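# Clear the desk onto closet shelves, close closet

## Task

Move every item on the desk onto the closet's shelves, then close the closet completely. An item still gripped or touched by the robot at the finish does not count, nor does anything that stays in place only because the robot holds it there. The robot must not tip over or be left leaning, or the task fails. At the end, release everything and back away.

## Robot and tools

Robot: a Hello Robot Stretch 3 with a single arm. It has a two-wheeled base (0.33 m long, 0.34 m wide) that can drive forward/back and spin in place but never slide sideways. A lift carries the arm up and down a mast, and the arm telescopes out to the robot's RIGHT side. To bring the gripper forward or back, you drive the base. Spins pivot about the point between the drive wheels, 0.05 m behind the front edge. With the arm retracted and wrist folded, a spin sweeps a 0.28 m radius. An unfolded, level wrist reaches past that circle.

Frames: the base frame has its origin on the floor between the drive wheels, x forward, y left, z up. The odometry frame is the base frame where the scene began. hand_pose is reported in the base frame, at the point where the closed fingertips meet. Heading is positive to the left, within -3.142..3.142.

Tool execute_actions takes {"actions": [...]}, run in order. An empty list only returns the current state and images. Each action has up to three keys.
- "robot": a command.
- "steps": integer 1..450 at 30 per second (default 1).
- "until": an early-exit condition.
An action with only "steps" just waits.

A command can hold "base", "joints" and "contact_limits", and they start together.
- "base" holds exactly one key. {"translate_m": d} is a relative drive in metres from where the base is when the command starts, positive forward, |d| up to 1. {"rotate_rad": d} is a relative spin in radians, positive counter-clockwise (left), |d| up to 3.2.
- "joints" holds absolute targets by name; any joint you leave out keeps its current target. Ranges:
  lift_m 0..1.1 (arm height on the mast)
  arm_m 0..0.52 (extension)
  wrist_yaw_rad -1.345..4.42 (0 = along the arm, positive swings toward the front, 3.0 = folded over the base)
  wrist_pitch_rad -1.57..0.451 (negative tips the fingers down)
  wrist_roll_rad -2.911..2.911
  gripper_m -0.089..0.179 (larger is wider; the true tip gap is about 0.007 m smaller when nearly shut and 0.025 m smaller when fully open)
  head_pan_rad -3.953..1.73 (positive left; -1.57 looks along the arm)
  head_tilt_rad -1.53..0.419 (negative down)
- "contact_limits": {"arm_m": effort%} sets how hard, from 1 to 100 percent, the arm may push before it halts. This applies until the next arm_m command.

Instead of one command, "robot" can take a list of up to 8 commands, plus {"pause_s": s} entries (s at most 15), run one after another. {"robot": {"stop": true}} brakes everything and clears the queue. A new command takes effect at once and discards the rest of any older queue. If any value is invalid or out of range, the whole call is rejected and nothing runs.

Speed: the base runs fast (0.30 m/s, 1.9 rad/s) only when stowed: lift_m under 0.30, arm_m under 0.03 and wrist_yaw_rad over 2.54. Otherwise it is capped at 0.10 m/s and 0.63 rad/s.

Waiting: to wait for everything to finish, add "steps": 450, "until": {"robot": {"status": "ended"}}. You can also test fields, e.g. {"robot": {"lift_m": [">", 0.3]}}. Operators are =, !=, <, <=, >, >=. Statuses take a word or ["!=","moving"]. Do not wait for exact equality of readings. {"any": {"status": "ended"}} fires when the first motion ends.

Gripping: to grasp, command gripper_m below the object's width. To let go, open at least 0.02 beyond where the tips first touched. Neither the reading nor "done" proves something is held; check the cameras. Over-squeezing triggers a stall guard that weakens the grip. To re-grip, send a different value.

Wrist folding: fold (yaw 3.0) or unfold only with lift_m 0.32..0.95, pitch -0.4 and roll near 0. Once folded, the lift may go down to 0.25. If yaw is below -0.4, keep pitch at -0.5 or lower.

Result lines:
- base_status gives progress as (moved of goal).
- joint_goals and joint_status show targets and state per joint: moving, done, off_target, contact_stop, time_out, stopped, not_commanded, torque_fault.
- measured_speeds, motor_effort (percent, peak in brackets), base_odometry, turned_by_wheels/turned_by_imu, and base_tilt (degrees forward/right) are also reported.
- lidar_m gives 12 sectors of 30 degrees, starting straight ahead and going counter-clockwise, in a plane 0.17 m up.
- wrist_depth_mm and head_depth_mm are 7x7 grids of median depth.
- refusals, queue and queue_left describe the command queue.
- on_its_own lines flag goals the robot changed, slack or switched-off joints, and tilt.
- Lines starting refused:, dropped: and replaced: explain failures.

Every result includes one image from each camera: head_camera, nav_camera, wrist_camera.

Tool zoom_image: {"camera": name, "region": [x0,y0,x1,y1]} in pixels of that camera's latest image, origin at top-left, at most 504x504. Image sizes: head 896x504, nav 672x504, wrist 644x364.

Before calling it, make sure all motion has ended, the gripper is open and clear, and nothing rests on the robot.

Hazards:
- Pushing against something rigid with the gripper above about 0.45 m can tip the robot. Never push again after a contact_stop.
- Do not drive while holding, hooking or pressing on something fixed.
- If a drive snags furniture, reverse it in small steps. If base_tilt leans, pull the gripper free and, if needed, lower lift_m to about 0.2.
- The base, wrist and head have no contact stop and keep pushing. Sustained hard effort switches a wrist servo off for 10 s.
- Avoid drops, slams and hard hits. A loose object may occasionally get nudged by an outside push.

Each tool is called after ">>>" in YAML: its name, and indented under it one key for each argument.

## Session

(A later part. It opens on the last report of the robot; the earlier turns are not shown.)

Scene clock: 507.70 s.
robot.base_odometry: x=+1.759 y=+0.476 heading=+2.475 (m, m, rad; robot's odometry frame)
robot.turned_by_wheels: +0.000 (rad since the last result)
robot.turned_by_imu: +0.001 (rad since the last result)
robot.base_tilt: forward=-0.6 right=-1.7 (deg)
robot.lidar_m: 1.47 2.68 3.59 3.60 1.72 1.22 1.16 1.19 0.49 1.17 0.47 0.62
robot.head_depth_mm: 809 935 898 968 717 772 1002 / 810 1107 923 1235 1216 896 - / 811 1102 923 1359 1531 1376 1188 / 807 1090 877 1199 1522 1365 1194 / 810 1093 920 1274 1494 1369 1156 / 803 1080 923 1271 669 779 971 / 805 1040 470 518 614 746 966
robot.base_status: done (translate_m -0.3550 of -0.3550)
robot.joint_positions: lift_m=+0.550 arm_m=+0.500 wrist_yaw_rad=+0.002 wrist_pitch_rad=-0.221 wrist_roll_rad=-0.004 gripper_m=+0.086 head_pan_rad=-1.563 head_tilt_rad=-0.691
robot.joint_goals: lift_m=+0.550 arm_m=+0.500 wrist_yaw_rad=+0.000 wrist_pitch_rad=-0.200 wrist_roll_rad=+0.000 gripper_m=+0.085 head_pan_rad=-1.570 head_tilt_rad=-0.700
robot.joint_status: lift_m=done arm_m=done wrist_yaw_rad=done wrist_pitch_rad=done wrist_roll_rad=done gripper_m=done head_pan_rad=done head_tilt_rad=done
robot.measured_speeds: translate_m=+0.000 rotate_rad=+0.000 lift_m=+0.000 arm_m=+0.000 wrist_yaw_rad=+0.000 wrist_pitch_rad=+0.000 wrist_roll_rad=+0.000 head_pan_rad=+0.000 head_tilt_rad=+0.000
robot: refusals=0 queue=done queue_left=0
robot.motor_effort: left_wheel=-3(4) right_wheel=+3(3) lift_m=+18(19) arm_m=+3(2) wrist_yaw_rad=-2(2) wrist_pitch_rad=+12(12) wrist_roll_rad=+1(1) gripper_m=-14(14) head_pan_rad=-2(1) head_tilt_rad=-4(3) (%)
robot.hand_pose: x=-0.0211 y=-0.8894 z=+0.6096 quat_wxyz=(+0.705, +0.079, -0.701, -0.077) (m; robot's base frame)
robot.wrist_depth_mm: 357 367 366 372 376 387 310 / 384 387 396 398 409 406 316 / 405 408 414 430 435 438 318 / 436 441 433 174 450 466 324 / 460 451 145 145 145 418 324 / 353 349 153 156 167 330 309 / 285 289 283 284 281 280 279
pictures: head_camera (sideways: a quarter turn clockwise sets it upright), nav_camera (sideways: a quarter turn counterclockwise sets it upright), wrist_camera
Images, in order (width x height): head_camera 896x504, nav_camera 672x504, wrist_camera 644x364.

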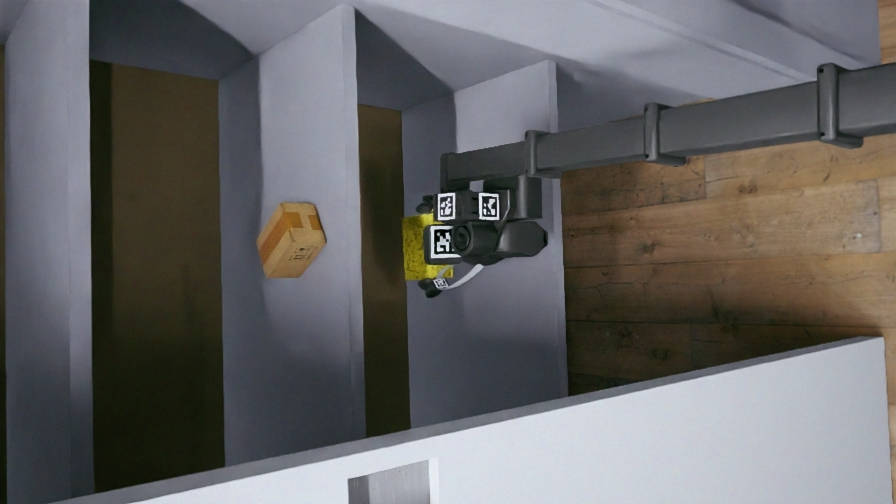

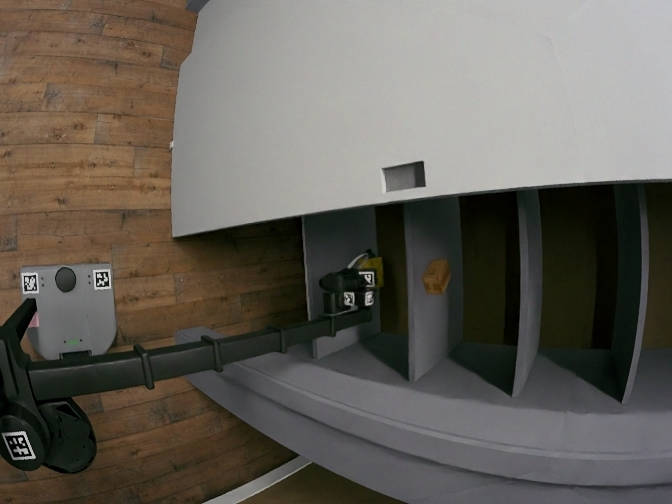

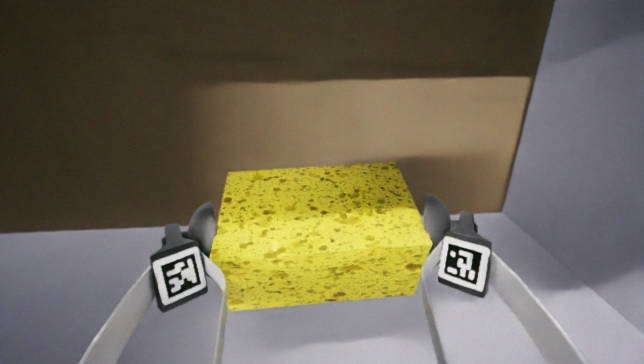

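>>> execute_actions:
  actions:
    - {"robot":[{"joints":{"lift_m":0.465}},{"joints":{"gripper_m":0.17}},{"joints":{"arm_m":0.0}}],"steps":400,"until":{"robot":{"status":"ended"}}}

Scene clock: 517.87 s.
robot.base_odometry: x=+1.759 y=+0.476 heading=+2.475 (m, m, rad; robot's odometry frame)
robot.turned_by_wheels: +0.000 (rad since the last result)
robot.turned_by_imu: +0.001 (rad since the last result)
robot.base_tilt: forward=-0.5 right=-1.7 (deg)
robot.lidar_m: 1.47 2.68 3.58 3.60 1.71 1.22 1.16 1.20 0.49 1.17 0.47 0.61
robot.head_depth_mm: 814 937 896 969 717 775 1003 / 806 1103 924 1234 1301 1318 1077 / 808 1106 922 1276 1502 1363 1186 / 809 1101 880 1270 1497 1371 1212 / 804 1089 923 1274 1503 1357 1160 / 810 1086 923 1268 667 781 973 / 809 1044 472 520 612 748 963
robot.base_status: done (translate_m -0.3550 of -0.3550)
robot.joint_positions: lift_m=+0.465 arm_m=+0.000 wrist_yaw_rad=+0.002 wrist_pitch_rad=-0.220 wrist_roll_rad=-0.004 gripper_m=+0.170 head_pan_rad=-1.563 head_tilt_rad=-0.691
robot.joint_goals: lift_m=+0.465 arm_m=+0.000 wrist_yaw_rad=+0.000 wrist_pitch_rad=-0.200 wrist_roll_rad=+0.000 gripper_m=+0.170 head_pan_rad=-1.570 head_tilt_rad=-0.700
robot.joint_status: lift_m=done arm_m=done wrist_yaw_rad=done wrist_pitch_rad=done wrist_roll_rad=done gripper_m=done head_pan_rad=done head_tilt_rad=done
robot.measured_speeds: translate_m=+0.000 rotate_rad=+0.000 lift_m=+0.000 arm_m=+0.000 wrist_yaw_rad=+0.000 wrist_pitch_rad=+0.000 wrist_roll_rad=+0.000 head_pan_rad=+0.000 head_tilt_rad=+0.000
robot: refusals=0 queue=done queue_left=0
robot.motor_effort: left_wheel=-4(3) right_wheel=+3(3) lift_m=+17(14) arm_m=-2(0) wrist_yaw_rad=-2(2) wrist_pitch_rad=+12(12) wrist_roll_rad=+1(1) gripper_m=+1(98) head_pan_rad=-3(1) head_tilt_rad=-3(2) (%)
robot.hand_pose: x=-0.0211 y=-0.3901 z=+0.5248 quat_wxyz=(+0.705, +0.079, -0.701, -0.077) (m; robot's base frame)
robot.wrist_depth_mm: 189 793 814 831 785 484 235 / 189 834 846 883 868 484 235 / 195 653 652 615 613 492 237 / 207 527 - - 894 491 239 / 222 - - - 951 592 238 / 239 866 875 873 832 599 236 / 265 275 715 694 702 352 270
pictures: head_camera (sideways: a quarter turn clockwise sets it upright), nav_camera (sideways: a quarter turn counterclockwise sets it upright), wrist_camera
Images, in order (width x height): head_camera 896x504, nav_camera 672x504, wrist_camera 644x364.

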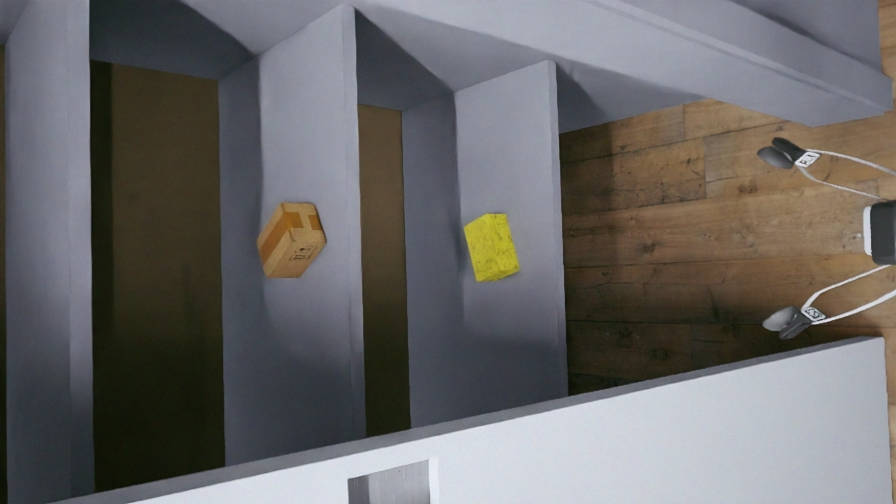

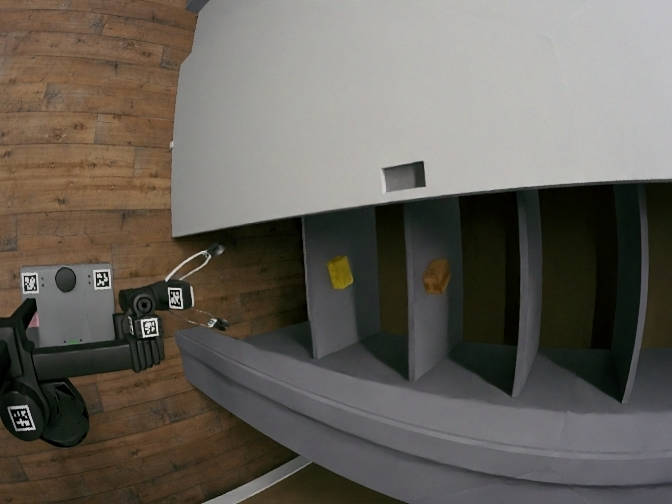

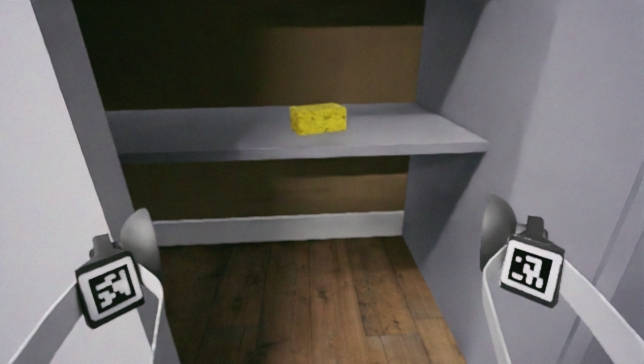

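>>> execute_actions:
  actions:
    - {"robot":[{"joints":{"wrist_yaw_rad":3.0,"wrist_pitch_rad":-0.4,"gripper_m":0.05}},{"joints":{"lift_m":0.26},"base":{"rotate_rad":1.77}},{"base":{"translate_m":1.0}},{"base":{"translate_m":1.0}},{"base":{"translate_m":0.5}},{"base":{"rotate_rad":1.37},"joints":{"lift_m":0.6}},{"joints":{"lift_m":0.95}},{"joints":{"lift_m":1.09,"wrist_yaw_rad":2.4}}],"steps":450,"until":{"robot":{"status":"ended"}}}
    - {"steps":450,"until":{"robot":{"status":"ended"}}}
    - {"robot":{"joints":{"wrist_yaw_rad":0,"wrist_pitch_rad":-0.5,"gripper_m":0.15}},"steps":150,"until":{"robot":{"status":"ended"}}}

Scene clock: 555.87 s.
robot.base_odometry: x=+0.633 y=-1.756 heading=-0.668 (m, m, rad; robot's odometry frame)
robot.turned_by_wheels: +3.140 (rad since the last result)
robot.turned_by_imu: +3.172 (rad since the last result)
robot.base_tilt: forward=-0.6 right=-1.7 (deg)
robot.lidar_m: 0.70 0.74 0.99 2.70 3.03 3.17 3.04 1.09 1.18 1.14 0.78 0.76
robot.head_depth_mm: - - - - - 1379 1189 / - - - - - 1349 1194 / - - - - - 1372 1190 / 934 - 693 494 1508 1367 1189 / 962 923 692 510 1503 1374 1189 / 955 927 692 518 1497 1360 1192 / 957 924 663 518 1045 1264 1165
robot.base_status: done (rotate_rad +1.3698 of +1.3700)
robot.joint_positions: lift_m=+1.090 arm_m=+0.000 wrist_yaw_rad=+0.003 wrist_pitch_rad=-0.511 wrist_roll_rad=-0.004 gripper_m=+0.150 head_pan_rad=-1.563 head_tilt_rad=-0.692
robot.joint_goals: lift_m=+1.090 arm_m=+0.000 wrist_yaw_rad=+0.000 wrist_pitch_rad=-0.500 wrist_roll_rad=+0.000 gripper_m=+0.150 head_pan_rad=-1.570 head_tilt_rad=-0.700
robot.joint_status: lift_m=done arm_m=done wrist_yaw_rad=done wrist_pitch_rad=done wrist_roll_rad=done gripper_m=done head_pan_rad=done head_tilt_rad=done
robot.measured_speeds: translate_m=+0.000 rotate_rad=+0.000 lift_m=+0.000 arm_m=+0.000 wrist_yaw_rad=+0.000 wrist_pitch_rad=+0.000 wrist_roll_rad=+0.000 head_pan_rad=+0.000 head_tilt_rad=+0.000
robot: refusals=0 queue=done queue_left=0
robot.motor_effort: left_wheel=-4(12) right_wheel=+4(12) lift_m=+43(46) arm_m=-2(2) wrist_yaw_rad=-3(4) wrist_pitch_rad=+6(12) wrist_roll_rad=+1(1) gripper_m=+1(100) head_pan_rad=-1(0) head_tilt_rad=-3(4) (%)
robot.hand_pose: x=-0.0209 y=-0.3570 z=+1.0819 quat_wxyz=(+0.686, +0.180, -0.682, -0.178) (m; robot's base frame)
robot.wrist_depth_mm: 754 787 789 791 809 806 803 / 778 672 668 658 643 644 641 / 499 500 508 498 495 489 495 / 406 402 411 402 400 398 398 / 342 348 338 335 336 348 335 / 294 - 293 292 292 275 287 / 262 254 256 254 258 260 263
pictures: head_camera (sideways: a quarter turn clockwise sets it upright), nav_camera (sideways: a quarter turn counterclockwise sets it upright), wrist_camera
Images, in order (width x height): head_camera 896x504, nav_camera 672x504, wrist_camera 644x364.

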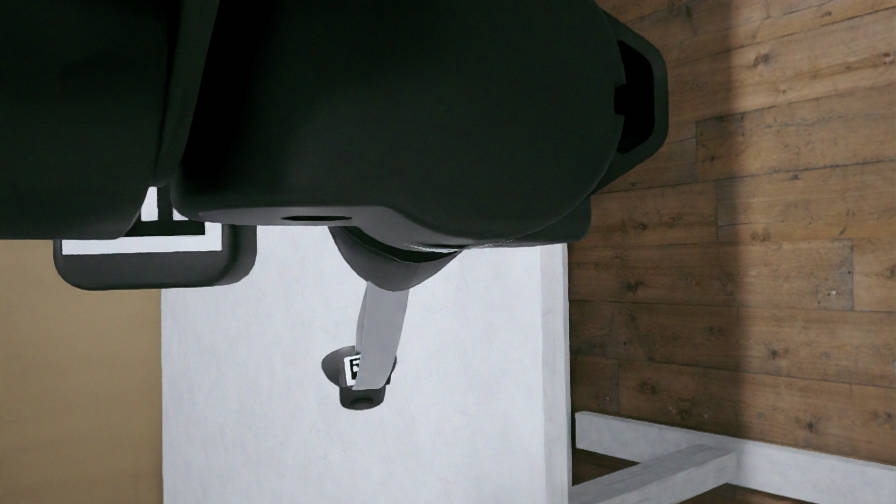

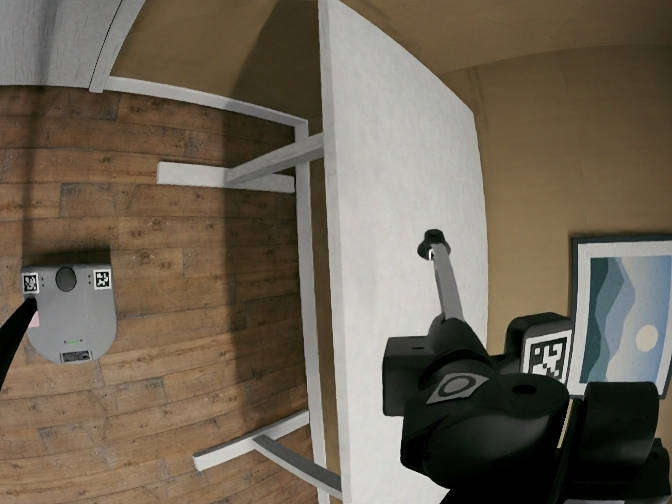

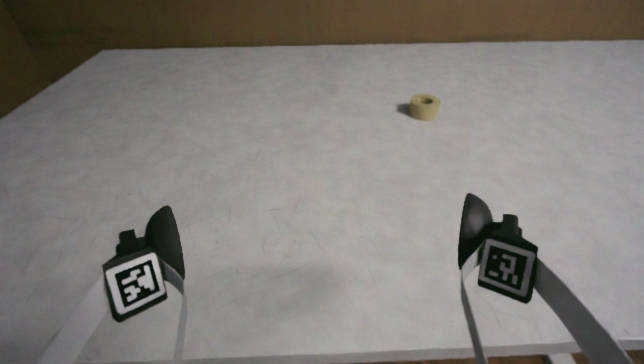

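>>> execute_actions:
  actions:
    - {"robot":[{"base":{"rotate_rad":-0.26}},{"joints":{"arm_m":0.36,"lift_m":1.04}}],"steps":400,"until":{"robot":{"status":"ended"}}}

Scene clock: 566.30 s.
robot.base_odometry: x=+0.633 y=-1.756 heading=-0.928 (m, m, rad; robot's odometry frame)
robot.turned_by_wheels: -0.260 (rad since the last result)
robot.turned_by_imu: -0.260 (rad since the last result)
robot.base_tilt: forward=-0.6 right=-1.7 (deg)
robot.lidar_m: 0.70 0.71 0.82 1.43 2.89 3.34 3.06 2.35 1.09 1.14 0.78 0.79
robot.head_depth_mm: 1118 929 665 535 1618 1370 1191 / 1043 924 664 519 1627 1371 1185 / - 832 665 518 1573 1361 1180 / 983 852 666 518 1538 1369 1197 / 976 950 665 517 1500 1384 1188 / 948 924 663 518 460 1368 1184 / 928 924 664 519 448 1376 1191
robot.base_status: done (rotate_rad -0.2598 of -0.2600)
robot.joint_positions: lift_m=+1.040 arm_m=+0.360 wrist_yaw_rad=+0.002 wrist_pitch_rad=-0.513 wrist_roll_rad=-0.004 gripper_m=+0.150 head_pan_rad=-1.563 head_tilt_rad=-0.692
robot.joint_goals: lift_m=+1.040 arm_m=+0.360 wrist_yaw_rad=+0.000 wrist_pitch_rad=-0.500 wrist_roll_rad=+0.000 gripper_m=+0.150 head_pan_rad=-1.570 head_tilt_rad=-0.700
robot.joint_status: lift_m=done arm_m=done wrist_yaw_rad=done wrist_pitch_rad=done wrist_roll_rad=done gripper_m=done head_pan_rad=done head_tilt_rad=done
robot.measured_speeds: translate_m=+0.000 rotate_rad=+0.000 lift_m=+0.000 arm_m=+0.000 wrist_yaw_rad=+0.000 wrist_pitch_rad=+0.000 wrist_roll_rad=+0.000 head_pan_rad=+0.000 head_tilt_rad=+0.000
robot: refusals=0 queue=done queue_left=0
robot.motor_effort: left_wheel=+4(8) right_wheel=-6(10) lift_m=+18(43) arm_m=+3(4) wrist_yaw_rad=-2(2) wrist_pitch_rad=+7(8) wrist_roll_rad=+1(1) gripper_m=+1(1) head_pan_rad=-2(2) head_tilt_rad=-3(3) (%)
robot.hand_pose: x=-0.0212 y=-0.7161 z=+1.0325 quat_wxyz=(+0.686, +0.180, -0.682, -0.179) (m; robot's base frame)
robot.wrist_depth_mm: 426 456 490 522 574 635 675 / 454 492 505 520 522 515 517 / 411 402 408 400 402 397 400 / 328 325 325 326 322 321 322 / 273 286 274 256 273 279 272 / 236 - 236 228 234 220 233 / 210 207 207 206 205 206 205
pictures: head_camera (sideways: a quarter turn clockwise sets it upright), nav_camera (sideways: a quarter turn counterclockwise sets it upright), wrist_camera
Images, in order (width x height): head_camera 896x504, nav_camera 672x504, wrist_camera 644x364.

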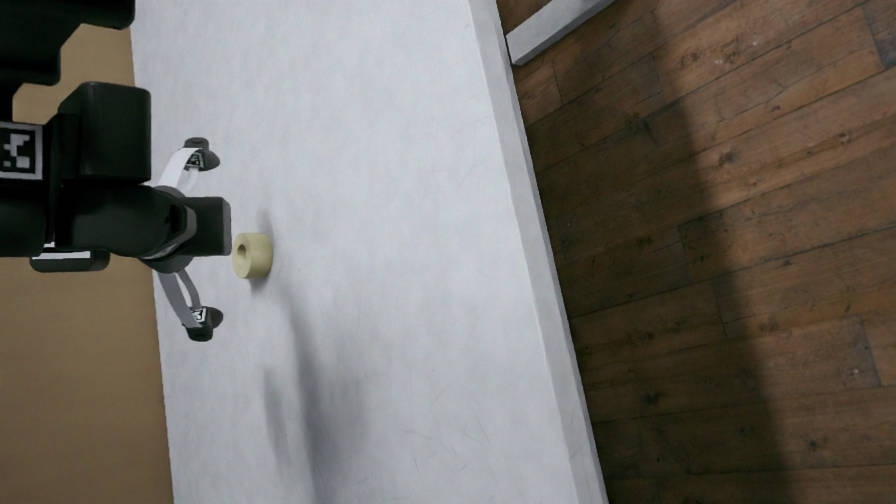

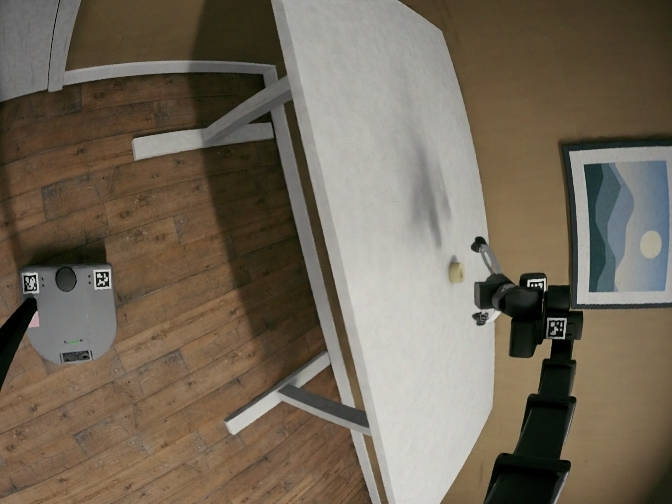

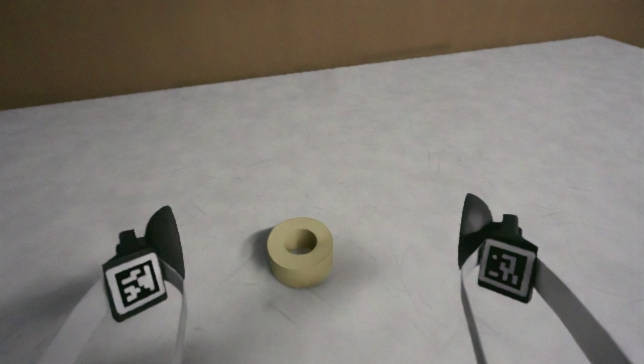

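>>> execute_actions:
  actions:
    - {"robot":[{"base":{"translate_m":0.015},"joints":{"lift_m":0.99}},{"joints":{"arm_m":0.395,"lift_m":0.965}}],"steps":400,"until":{"robot":{"status":"ended"}}}

Scene clock: 570.57 s.
robot.base_odometry: x=+0.642 y=-1.768 heading=-0.928 (m, m, rad; robot's odometry frame)
robot.turned_by_wheels: +0.000 (rad since the last result)
robot.turned_by_imu: +0.001 (rad since the last result)
robot.base_tilt: forward=-0.6 right=-1.8 (deg)
robot.lidar_m: 0.68 0.70 0.80 1.41 2.89 3.35 3.06 2.34 1.10 1.13 0.77 0.79
robot.head_depth_mm: 1080 - 616 537 1614 1368 1188 / 1032 854 666 520 1632 1354 1187 / 1001 - 663 519 1562 1366 1182 / 989 - 641 518 1542 1381 1187 / 970 928 664 519 1505 1369 1187 / 951 927 664 516 461 1367 1189 / 924 925 664 518 448 1371 1193
robot.base_status: done (translate_m +0.0150 of +0.0150)
robot.joint_positions: lift_m=+0.966 arm_m=+0.394 wrist_yaw_rad=+0.002 wrist_pitch_rad=-0.490 wrist_roll_rad=+0.001 gripper_m=+0.150 head_pan_rad=-1.563 head_tilt_rad=-0.692
robot.joint_goals: lift_m=+0.965 arm_m=+0.395 wrist_yaw_rad=+0.000 wrist_pitch_rad=-0.500 wrist_roll_rad=+0.000 gripper_m=+0.150 head_pan_rad=-1.570 head_tilt_rad=-0.700
robot.joint_status: lift_m=done arm_m=done wrist_yaw_rad=done wrist_pitch_rad=done wrist_roll_rad=done gripper_m=done head_pan_rad=done head_tilt_rad=done
robot.measured_speeds: translate_m=+0.000 rotate_rad=+0.000 lift_m=+0.000 arm_m=+0.000 wrist_yaw_rad=+0.000 wrist_pitch_rad=+0.000 wrist_roll_rad=+0.000 head_pan_rad=+0.000 head_tilt_rad=+0.000
robot: refusals=0 queue=done queue_left=0
robot.motor_effort: left_wheel=+2(8) right_wheel=-3(7) lift_m=+10(18) arm_m=+6(5) wrist_yaw_rad=-2(2) wrist_pitch_rad=-6(8) wrist_roll_rad=-1(1) gripper_m=-2(2) head_pan_rad=-1(2) head_tilt_rad=-4(2) (%)
robot.hand_pose: x=-0.0212 y=-0.7540 z=+0.9625 quat_wxyz=(+0.686, +0.172, -0.686, -0.171) (m; robot's base frame)
robot.wrist_depth_mm: 399 425 452 481 519 546 540 / 387 382 379 380 374 369 365 / 287 288 284 282 277 273 275 / 227 227 225 225 222 221 220 / 188 195 188 154 187 192 184 / 162 - 161 156 159 149 158 / - 140 140 140 139 139 138
pictures: head_camera (sideways: a quarter turn clockwise sets it upright), nav_camera (sideways: a quarter turn counterclockwise sets it upright), wrist_camera
Images, in order (width x height): head_camera 896x504, nav_camera 672x504, wrist_camera 644x364.

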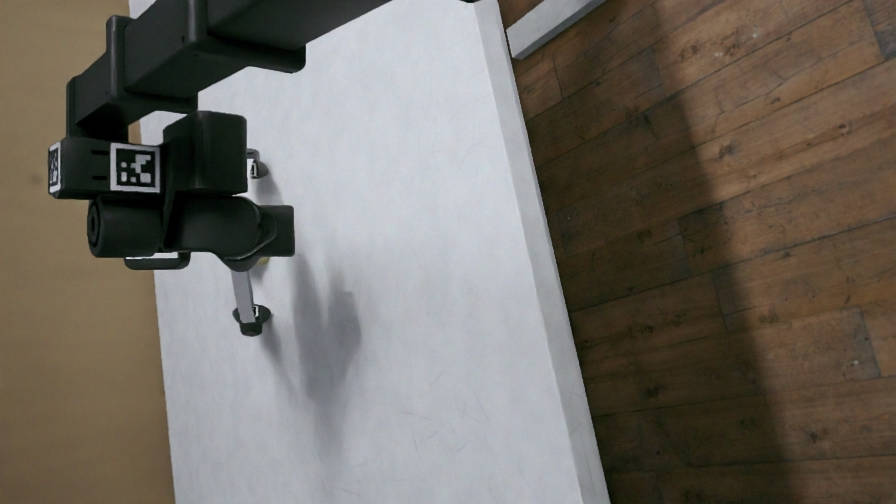

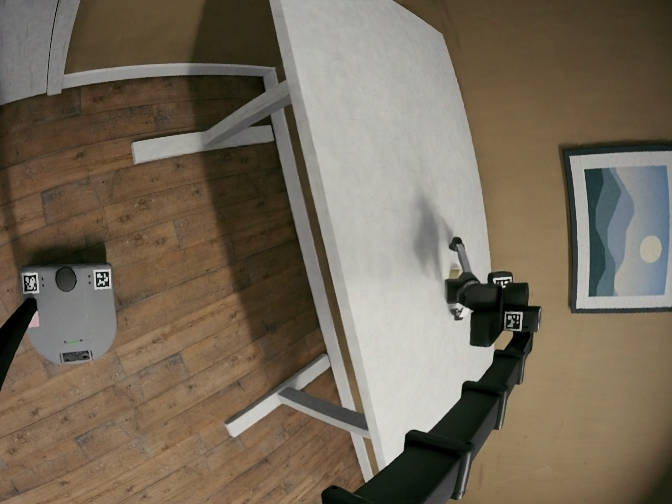

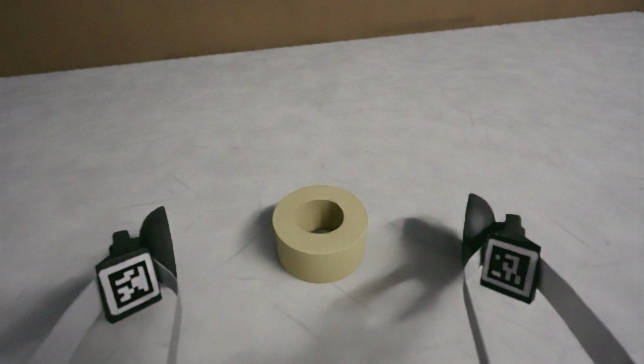

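>>> execute_actions:
  actions:
    - {"robot":[{"joints":{"lift_m":0.972,"arm_m":0.40}},{"joints":{"gripper_m":0.035}},{"joints":{"lift_m":1.04}}],"steps":400,"until":{"robot":{"status":"ended"}}}

Scene clock: 576.27 s.
robot.base_odometry: x=+0.642 y=-1.768 heading=-0.928 (m, m, rad; robot's odometry frame)
robot.turned_by_wheels: +0.000 (rad since the last result)
robot.turned_by_imu: +0.001 (rad since the last result)
robot.base_tilt: forward=-0.6 right=-1.7 (deg)
robot.lidar_m: 0.69 0.70 0.80 1.40 2.89 3.34 3.06 2.33 1.10 1.13 0.77 0.79
robot.head_depth_mm: - 930 666 536 1605 1368 1184 / 1062 924 665 520 1610 1366 1191 / - 875 664 518 1559 1368 1187 / 992 830 663 519 1535 1369 1188 / 975 928 666 517 1508 1378 1184 / 950 925 663 518 460 1367 1191 / 918 924 665 518 447 1369 1177
robot.base_status: done (translate_m +0.0150 of +0.0150)
robot.joint_positions: lift_m=+1.040 arm_m=+0.400 wrist_yaw_rad=+0.003 wrist_pitch_rad=-0.513 wrist_roll_rad=+0.001 gripper_m=+0.036 head_pan_rad=-1.563 head_tilt_rad=-0.692
robot.joint_goals: lift_m=+1.040 arm_m=+0.400 wrist_yaw_rad=+0.000 wrist_pitch_rad=-0.500 wrist_roll_rad=+0.000 gripper_m=+0.035 head_pan_rad=-1.570 head_tilt_rad=-0.700
robot.joint_status: lift_m=done arm_m=done wrist_yaw_rad=done wrist_pitch_rad=done wrist_roll_rad=done gripper_m=done head_pan_rad=done head_tilt_rad=done
robot.measured_speeds: translate_m=+0.000 rotate_rad=+0.000 lift_m=+0.000 arm_m=+0.000 wrist_yaw_rad=+0.000 wrist_pitch_rad=+0.000 wrist_roll_rad=+0.000 head_pan_rad=+0.000 head_tilt_rad=+0.000
robot: refusals=0 queue=done queue_left=0
robot.motor_effort: left_wheel=+4(5) right_wheel=-5(8) lift_m=+42(47) arm_m=+2(8) wrist_yaw_rad=-3(4) wrist_pitch_rad=+8(8) wrist_roll_rad=-1(1) gripper_m=-9(100) head_pan_rad=-2(1) head_tilt_rad=-3(3) (%)
robot.hand_pose: x=-0.0209 y=-0.7560 z=+1.0314 quat_wxyz=(+0.684, +0.181, -0.684, -0.179) (m; robot's base frame)
robot.wrist_depth_mm: 388 418 454 482 520 577 641 / 426 459 488 512 512 510 521 / 410 405 393 404 398 388 388 / 328 326 328 325 324 317 315 / 272 274 279 165 273 269 266 / 237 236 229 157 227 233 230 / 207 206 205 205 204 204 201
pictures: head_camera (sideways: a quarter turn clockwise sets it upright), nav_camera (sideways: a quarter turn counterclockwise sets it upright), wrist_camera
Images, in order (width x height): head_camera 896x504, nav_camera 672x504, wrist_camera 644x364.

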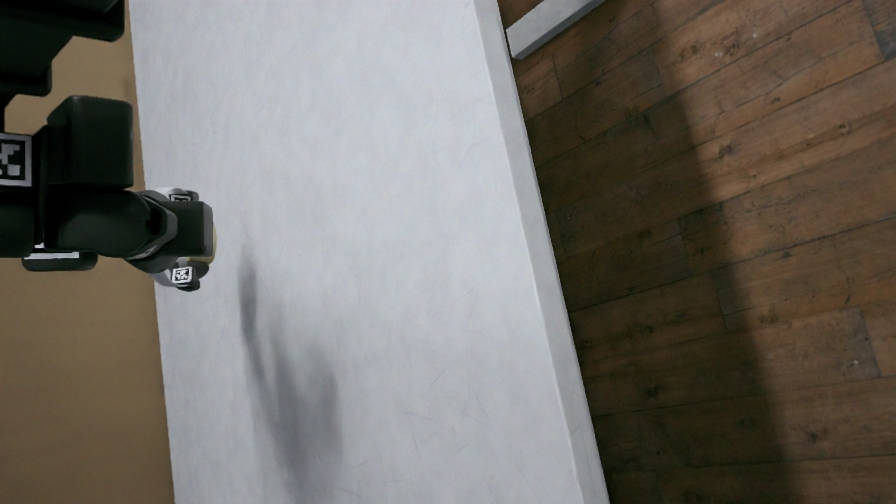

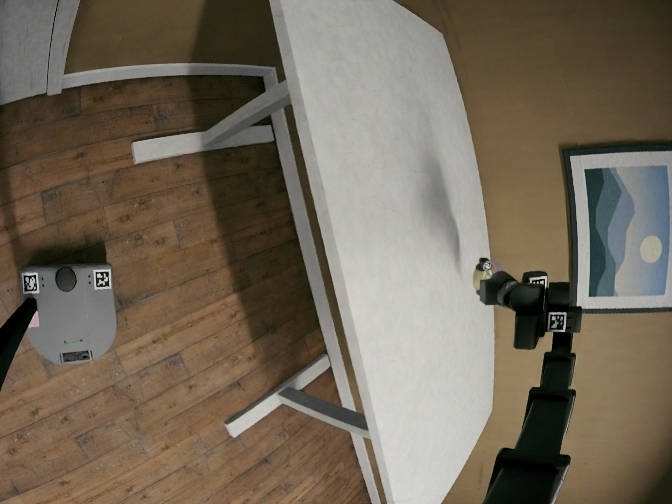

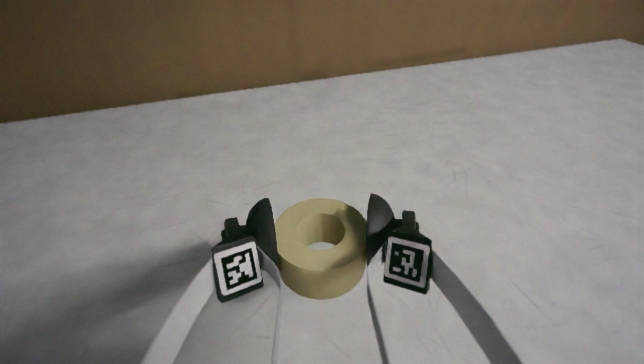

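>>> execute_actions:
  actions:
    - {"robot":[{"joints":{"arm_m":0.0,"lift_m":1.07,"wrist_pitch_rad":-0.2}},{"base":{"rotate_rad":2.01}},{"base":{"translate_m":1.0},"joints":{"lift_m":0.6,"wrist_yaw_rad":0.9}},{"base":{"translate_m":1.0}},{"base":{"translate_m":0.49}},{"base":{"rotate_rad":1.37}},{"joints":{"wrist_yaw_rad":0}}],"steps":450,"until":{"robot":{"status":"ended"}}}
    - {"steps":450,"until":{"robot":{"status":"ended"}}}
    - {"steps":450,"until":{"robot":{"status":"ended"}}}

Scene clock: 622.03 s.
robot.base_odometry: x=+1.811 y=+0.430 heading=+2.452 (m, m, rad; robot's odometry frame)
robot.turned_by_wheels: +3.380 (rad since the last result)
robot.turned_by_imu: +3.415 (rad since the last result)
robot.base_tilt: forward=-0.5 right=-1.7 (deg)
robot.lidar_m: 2.62 2.71 3.69 3.18 1.66 1.20 1.15 1.19 0.50 0.51 0.48 0.66
robot.head_depth_mm: 807 994 927 1010 735 789 1013 / 808 1107 963 1241 1360 1345 1104 / 809 1107 921 1272 1548 1388 1190 / 804 1111 896 1281 1541 1313 1231 / 803 1109 965 1273 1546 1365 1163 / 803 1105 954 1227 682 805 1025 / 721 429 489 546 645 792 1019
robot.base_status: done (rotate_rad +1.3698 of +1.3700)
robot.joint_positions: lift_m=+0.600 arm_m=+0.000 wrist_yaw_rad=+0.003 wrist_pitch_rad=-0.222 wrist_roll_rad=+0.001 gripper_m=+0.036 head_pan_rad=-1.563 head_tilt_rad=-0.692
robot.joint_goals: lift_m=+0.600 arm_m=+0.000 wrist_yaw_rad=+0.000 wrist_pitch_rad=-0.200 wrist_roll_rad=+0.000 gripper_m=+0.035 head_pan_rad=-1.570 head_tilt_rad=-0.700
robot.joint_status: lift_m=done arm_m=done wrist_yaw_rad=done wrist_pitch_rad=done wrist_roll_rad=done gripper_m=done head_pan_rad=done head_tilt_rad=done
robot.measured_speeds: translate_m=+0.000 rotate_rad=+0.000 lift_m=+0.000 arm_m=+0.000 wrist_yaw_rad=+0.000 wrist_pitch_rad=+0.000 wrist_roll_rad=+0.000 head_pan_rad=+0.000 head_tilt_rad=+0.000
robot: refusals=0 queue=done queue_left=0
robot.motor_effort: left_wheel=-4(9) right_wheel=+3(8) lift_m=+17(43) arm_m=-2(6) wrist_yaw_rad=-3(1) wrist_pitch_rad=+13(14) wrist_roll_rad=-1(1) gripper_m=-9(9) head_pan_rad=-1(4) head_tilt_rad=-3(3) (%)
robot.hand_pose: x=-0.0208 y=-0.3900 z=+0.6594 quat_wxyz=(+0.703, +0.079, -0.703, -0.077) (m; robot's base frame)
robot.wrist_depth_mm: 188 827 827 834 823 507 241 / 200 854 874 900 855 512 241 / 211 879 934 943 900 518 244 / 228 253 721 666 719 518 245 / 247 258 - 165 727 366 246 / 267 273 - 157 940 362 250 / 290 292 865 859 815 343 273
pictures: head_camera (sideways: a quarter turn clockwise sets it upright), nav_camera (sideways: a quarter turn counterclockwise sets it upright), wrist_camera
Images, in order (width x height): head_camera 896x504, nav_camera 672x504, wrist_camera 644x364.

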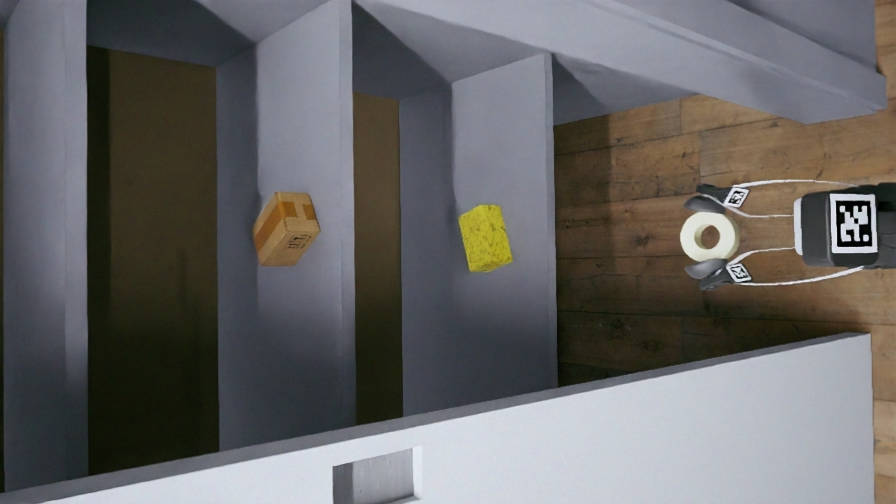

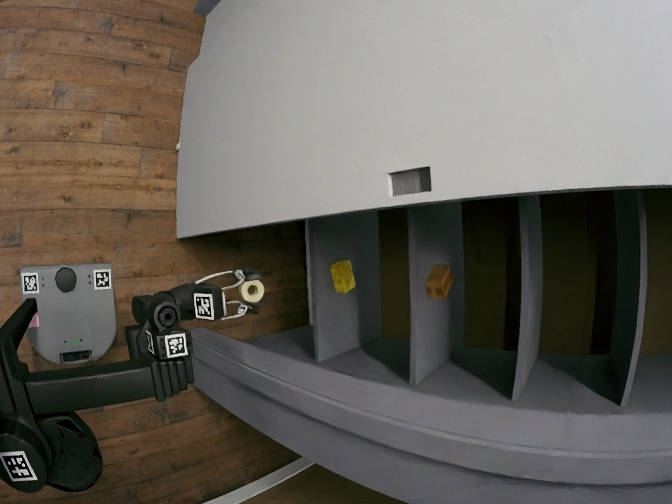

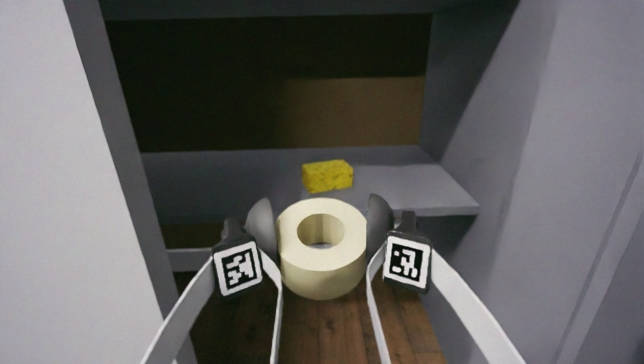

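>>> execute_actions:
  actions:
    - {"robot":[{"base":{"translate_m":0.07},"joints":{"lift_m":0.58}},{"joints":{"arm_m":0.33}},{"joints":{"wrist_yaw_rad":0.35}},{"joints":{"arm_m":0.52}}],"steps":450,"until":{"robot":{"status":"ended"}}}

Scene clock: 635.20 s.
robot.base_odometry: x=+1.757 y=+0.474 heading=+2.452 (m, m, rad; robot's odometry frame)
robot.turned_by_wheels: +0.000 (rad since the last result)
robot.turned_by_imu: +0.002 (rad since the last result)
robot.base_tilt: forward=-0.6 right=-1.7 (deg)
robot.lidar_m: 2.55 2.63 3.60 3.17 1.75 1.27 1.22 0.65 0.54 0.47 0.48 0.65
robot.head_depth_mm: 806 1097 962 1196 1157 946 1024 / 809 1107 959 1271 1507 1402 - / 806 1103 895 - 1550 1374 1183 / 804 1110 965 1364 1541 1374 1190 / 801 1093 923 1050 683 821 1039 / 376 415 471 543 644 789 1024 / 370 414 469 542 643 792 1020
robot.base_status: done (translate_m +0.0700 of +0.0700)
robot.joint_positions: lift_m=+0.580 arm_m=+0.517 wrist_yaw_rad=+0.348 wrist_pitch_rad=-0.221 wrist_roll_rad=+0.001 gripper_m=+0.036 head_pan_rad=-1.563 head_tilt_rad=-0.692
robot.joint_goals: lift_m=+0.580 arm_m=+0.520 wrist_yaw_rad=+0.350 wrist_pitch_rad=-0.200 wrist_roll_rad=+0.000 gripper_m=+0.035 head_pan_rad=-1.570 head_tilt_rad=-0.700
robot.joint_status: lift_m=done arm_m=done wrist_yaw_rad=done wrist_pitch_rad=done wrist_roll_rad=done gripper_m=done head_pan_rad=done head_tilt_rad=done
robot.measured_speeds: translate_m=+0.000 rotate_rad=+0.000 lift_m=+0.000 arm_m=+0.000 wrist_yaw_rad=+0.000 wrist_pitch_rad=+0.000 wrist_roll_rad=+0.000 head_pan_rad=+0.000 head_tilt_rad=+0.000
robot: refusals=0 queue=done queue_left=0
robot.motor_effort: left_wheel=-4(6) right_wheel=+3(8) lift_m=+17(17) arm_m=+3(5) wrist_yaw_rad=+1(2) wrist_pitch_rad=+12(12) wrist_roll_rad=-1(1) gripper_m=-10(10) head_pan_rad=-2(1) head_tilt_rad=-3(2) (%)
robot.hand_pose: x=+0.0620 y=-0.8917 z=+0.6394 quat_wxyz=(+0.706, +0.199, -0.679, +0.044) (m; robot's base frame)
robot.wrist_depth_mm: 527 480 431 401 368 338 313 / 575 523 466 427 382 355 328 / 641 567 498 451 413 380 347 / 671 609 545 479 442 406 371 / 499 494 523 166 447 435 393 / 393 391 379 157 363 378 374 / 321 322 321 316 318 311 312
pictures: head_camera (sideways: a quarter turn clockwise sets it upright), nav_camera (sideways: a quarter turn counterclockwise sets it upright), wrist_camera
Images, in order (width x height): head_camera 896x504, nav_camera 672x504, wrist_camera 644x364.

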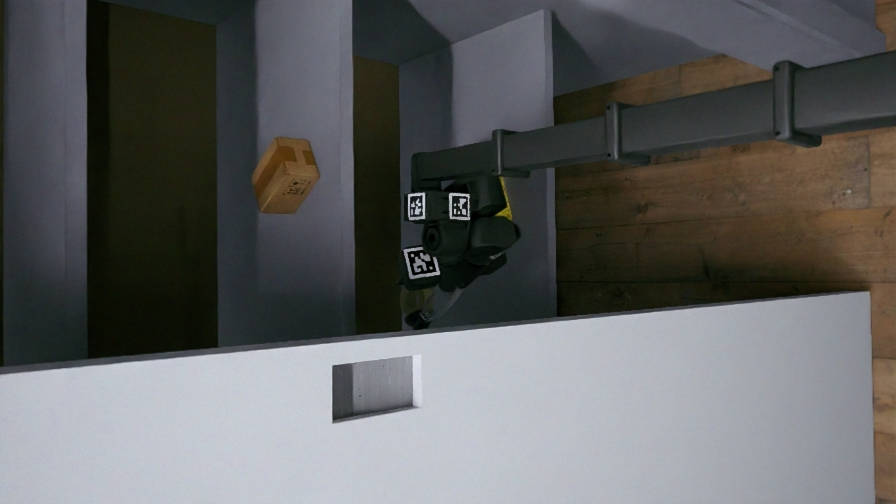

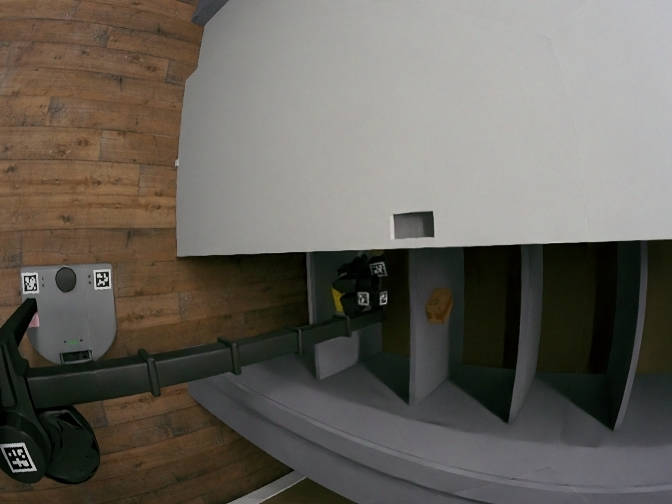

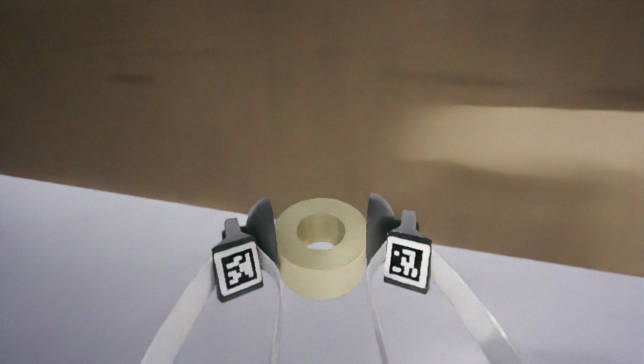

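>>> execute_actions:
  actions:
    - {"robot":[{"joints":{"wrist_pitch_rad":-0.7}}],"steps":100,"until":{"robot":{"status":"ended"}}}

Scene clock: 639.17 s.
robot.base_odometry: x=+1.757 y=+0.474 heading=+2.452 (m, m, rad; robot's odometry frame)
robot.turned_by_wheels: +0.000 (rad since the last result)
robot.turned_by_imu: +0.000 (rad since the last result)
robot.base_tilt: forward=-0.6 right=-1.7 (deg)
robot.lidar_m: 2.55 2.64 3.61 3.17 1.76 1.28 1.22 0.65 0.54 0.47 0.48 0.66
robot.head_depth_mm: 808 1097 961 1196 1152 952 1017 / 804 1113 966 1279 1504 1383 - / 801 1104 885 - 1547 1361 1188 / 800 1105 957 1355 1540 1377 1199 / 800 1083 917 1086 682 820 1039 / 376 415 471 545 646 791 1031 / 369 414 468 542 644 784 1020
robot.base_status: done (translate_m +0.0700 of +0.0700)
robot.joint_positions: lift_m=+0.580 arm_m=+0.517 wrist_yaw_rad=+0.348 wrist_pitch_rad=-0.710 wrist_roll_rad=+0.001 gripper_m=+0.036 head_pan_rad=-1.563 head_tilt_rad=-0.692
robot.joint_goals: lift_m=+0.580 arm_m=+0.520 wrist_yaw_rad=+0.350 wrist_pitch_rad=-0.700 wrist_roll_rad=+0.000 gripper_m=+0.035 head_pan_rad=-1.570 head_tilt_rad=-0.700
robot.joint_status: lift_m=done arm_m=done wrist_yaw_rad=done wrist_pitch_rad=done wrist_roll_rad=done gripper_m=done head_pan_rad=done head_tilt_rad=done
robot.measured_speeds: translate_m=+0.000 rotate_rad=+0.000 lift_m=+0.000 arm_m=+0.000 wrist_yaw_rad=+0.000 wrist_pitch_rad=+0.000 wrist_roll_rad=+0.000 head_pan_rad=+0.000 head_tilt_rad=+0.000
robot: refusals=0 queue=done queue_left=0
robot.motor_effort: left_wheel=-4(4) right_wheel=+4(3) lift_m=+18(18) arm_m=+3(4) wrist_yaw_rad=+0(0) wrist_pitch_rad=+5(12) wrist_roll_rad=-1(1) gripper_m=-10(10) head_pan_rad=-2(2) head_tilt_rad=-3(3) (%)
robot.hand_pose: x=+0.0394 y=-0.8296 z=+0.5339 quat_wxyz=(+0.696, +0.357, -0.610, -0.128) (m; robot's base frame)
robot.wrist_depth_mm: 472 466 458 432 405 372 341 / 386 379 386 380 382 382 371 / 328 326 327 327 330 326 327 / 286 284 286 289 283 288 282 / 257 253 259 165 255 207 202 / 658 232 222 158 221 210 195 / 618 618 214 206 207 205 204
pictures: head_camera (sideways: a quarter turn clockwise sets it upright), nav_camera (sideways: a quarter turn counterclockwise sets it upright), wrist_camera
Images, in order (width x height): head_camera 896x504, nav_camera 672x504, wrist_camera 644x364.

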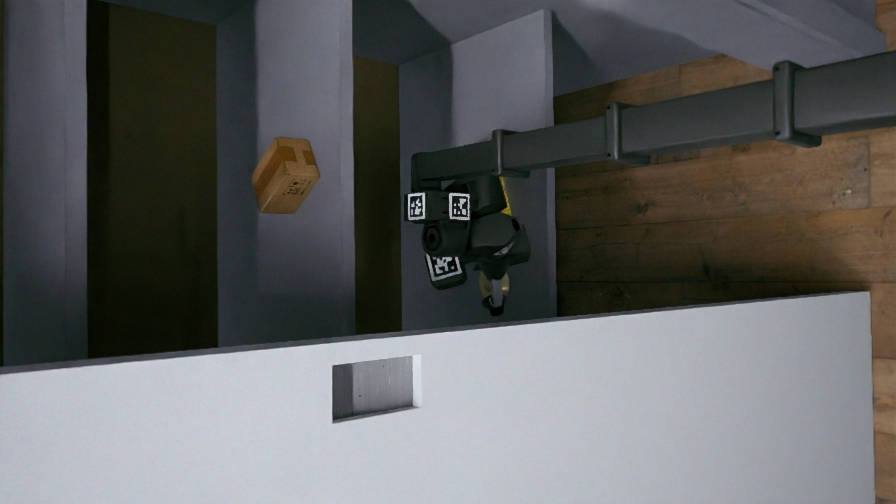

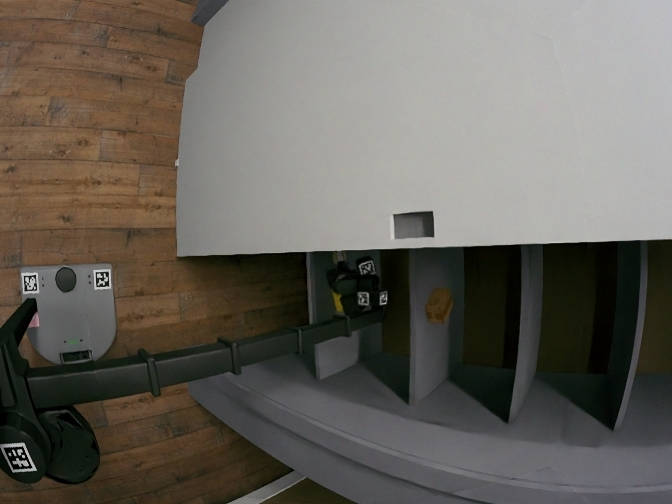

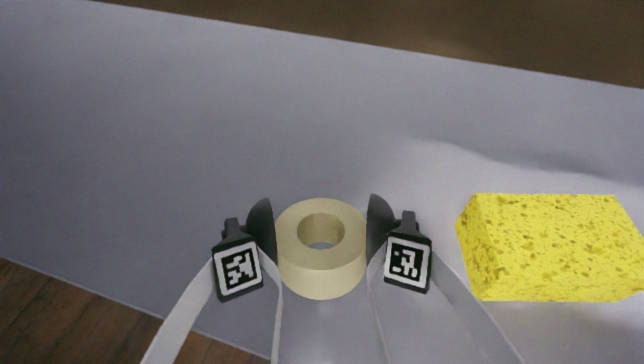

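>>> execute_actions:
  actions:
    - {"robot":[{"joints":{"lift_m":0.54}},{"joints":{"gripper_m":0.08}},{"joints":{"lift_m":0.60}},{"joints":{"arm_m":0.3,"wrist_yaw_rad":0.1}},{"joints":{"arm_m":0.0,"gripper_m":0.0}}],"steps":450,"until":{"robot":{"status":"ended"}}}

Scene clock: 651.00 s.
robot.base_odometry: x=+1.757 y=+0.474 heading=+2.452 (m, m, rad; robot's odometry frame)
robot.turned_by_wheels: +0.000 (rad since the last result)
robot.turned_by_imu: +0.001 (rad since the last result)
robot.base_tilt: forward=-0.5 right=-1.7 (deg)
robot.lidar_m: 2.55 2.63 3.62 3.17 1.75 1.27 1.22 0.64 0.54 0.47 0.48 0.65
robot.head_depth_mm: 809 1100 967 1196 1154 952 1027 / 806 1105 960 1277 1508 1368 1182 / 808 1106 894 1270 1536 1365 1190 / 802 1106 964 1265 1544 1371 1241 / 806 1091 920 1162 683 820 1039 / 376 415 471 544 645 793 1020 / 369 415 469 543 640 787 1013
robot.base_status: done (translate_m +0.0700 of +0.0700)
robot.joint_positions: lift_m=+0.600 arm_m=+0.000 wrist_yaw_rad=+0.102 wrist_pitch_rad=-0.711 wrist_roll_rad=+0.001 gripper_m=+0.000 head_pan_rad=-1.563 head_tilt_rad=-0.692
robot.joint_goals: lift_m=+0.600 arm_m=+0.000 wrist_yaw_rad=+0.100 wrist_pitch_rad=-0.700 wrist_roll_rad=+0.000 gripper_m=+0.000 head_pan_rad=-1.570 head_tilt_rad=-0.700
robot.joint_status: lift_m=done arm_m=done wrist_yaw_rad=done wrist_pitch_rad=done wrist_roll_rad=done gripper_m=done head_pan_rad=done head_tilt_rad=done
robot.measured_speeds: translate_m=+0.000 rotate_rad=+0.000 lift_m=+0.000 arm_m=+0.000 wrist_yaw_rad=+0.000 wrist_pitch_rad=+0.000 wrist_roll_rad=+0.000 head_pan_rad=+0.000 head_tilt_rad=+0.000
robot: refusals=0 queue=done queue_left=0
robot.motor_effort: left_wheel=-4(4) right_wheel=+3(4) lift_m=+42(43) arm_m=-2(2) wrist_yaw_rad=-2(3) wrist_pitch_rad=+6(6) wrist_roll_rad=-1(1) gripper_m=-3(98) head_pan_rad=-2(2) head_tilt_rad=-3(3) (%)
robot.hand_pose: x=-0.0034 y=-0.3228 z=+0.5528 quat_wxyz=(+0.675, +0.280, -0.649, -0.212) (m; robot's base frame)
robot.wrist_depth_mm: 227 225 227 551 545 529 486 / 265 260 255 - - 745 471 / 318 310 302 - - 724 356 / 391 377 368 875 876 718 356 / 525 486 468 - 785 536 372 / 672 680 660 674 717 552 490 / 630 641 634 615 638 614 628
pictures: head_camera (sideways: a quarter turn clockwise sets it upright), nav_camera (sideways: a quarter turn counterclockwise sets it upright), wrist_camera
Images, in order (width x height): head_camera 896x504, nav_camera 672x504, wrist_camera 644x364.

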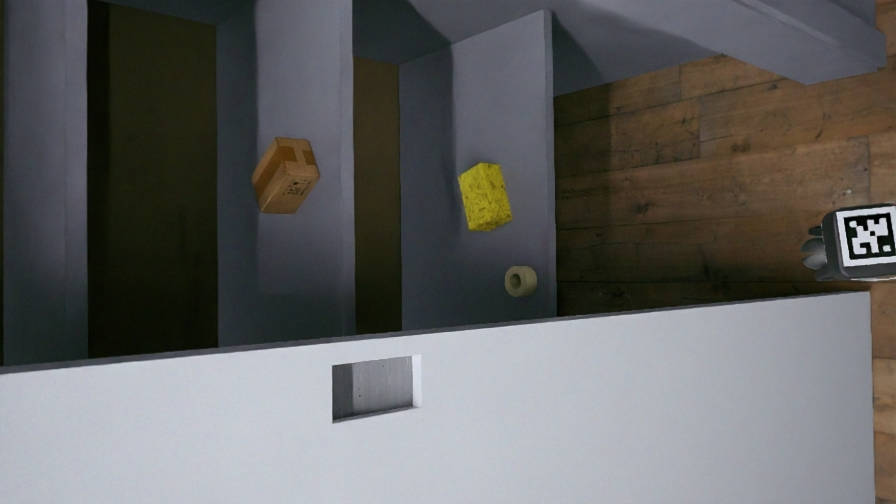

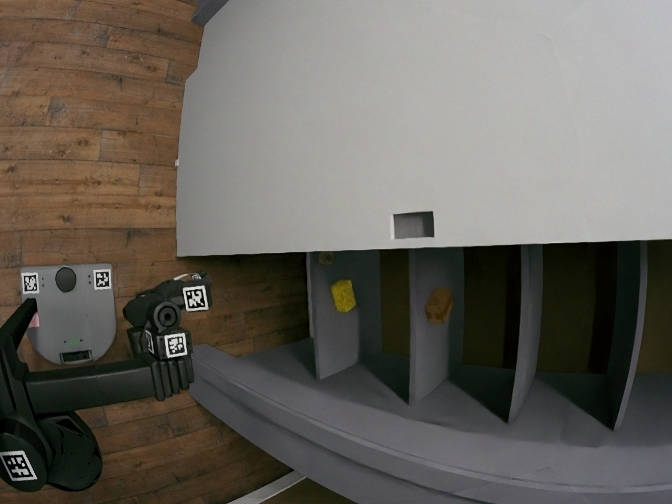

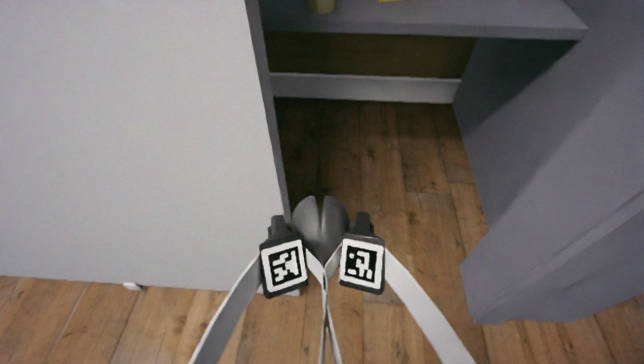

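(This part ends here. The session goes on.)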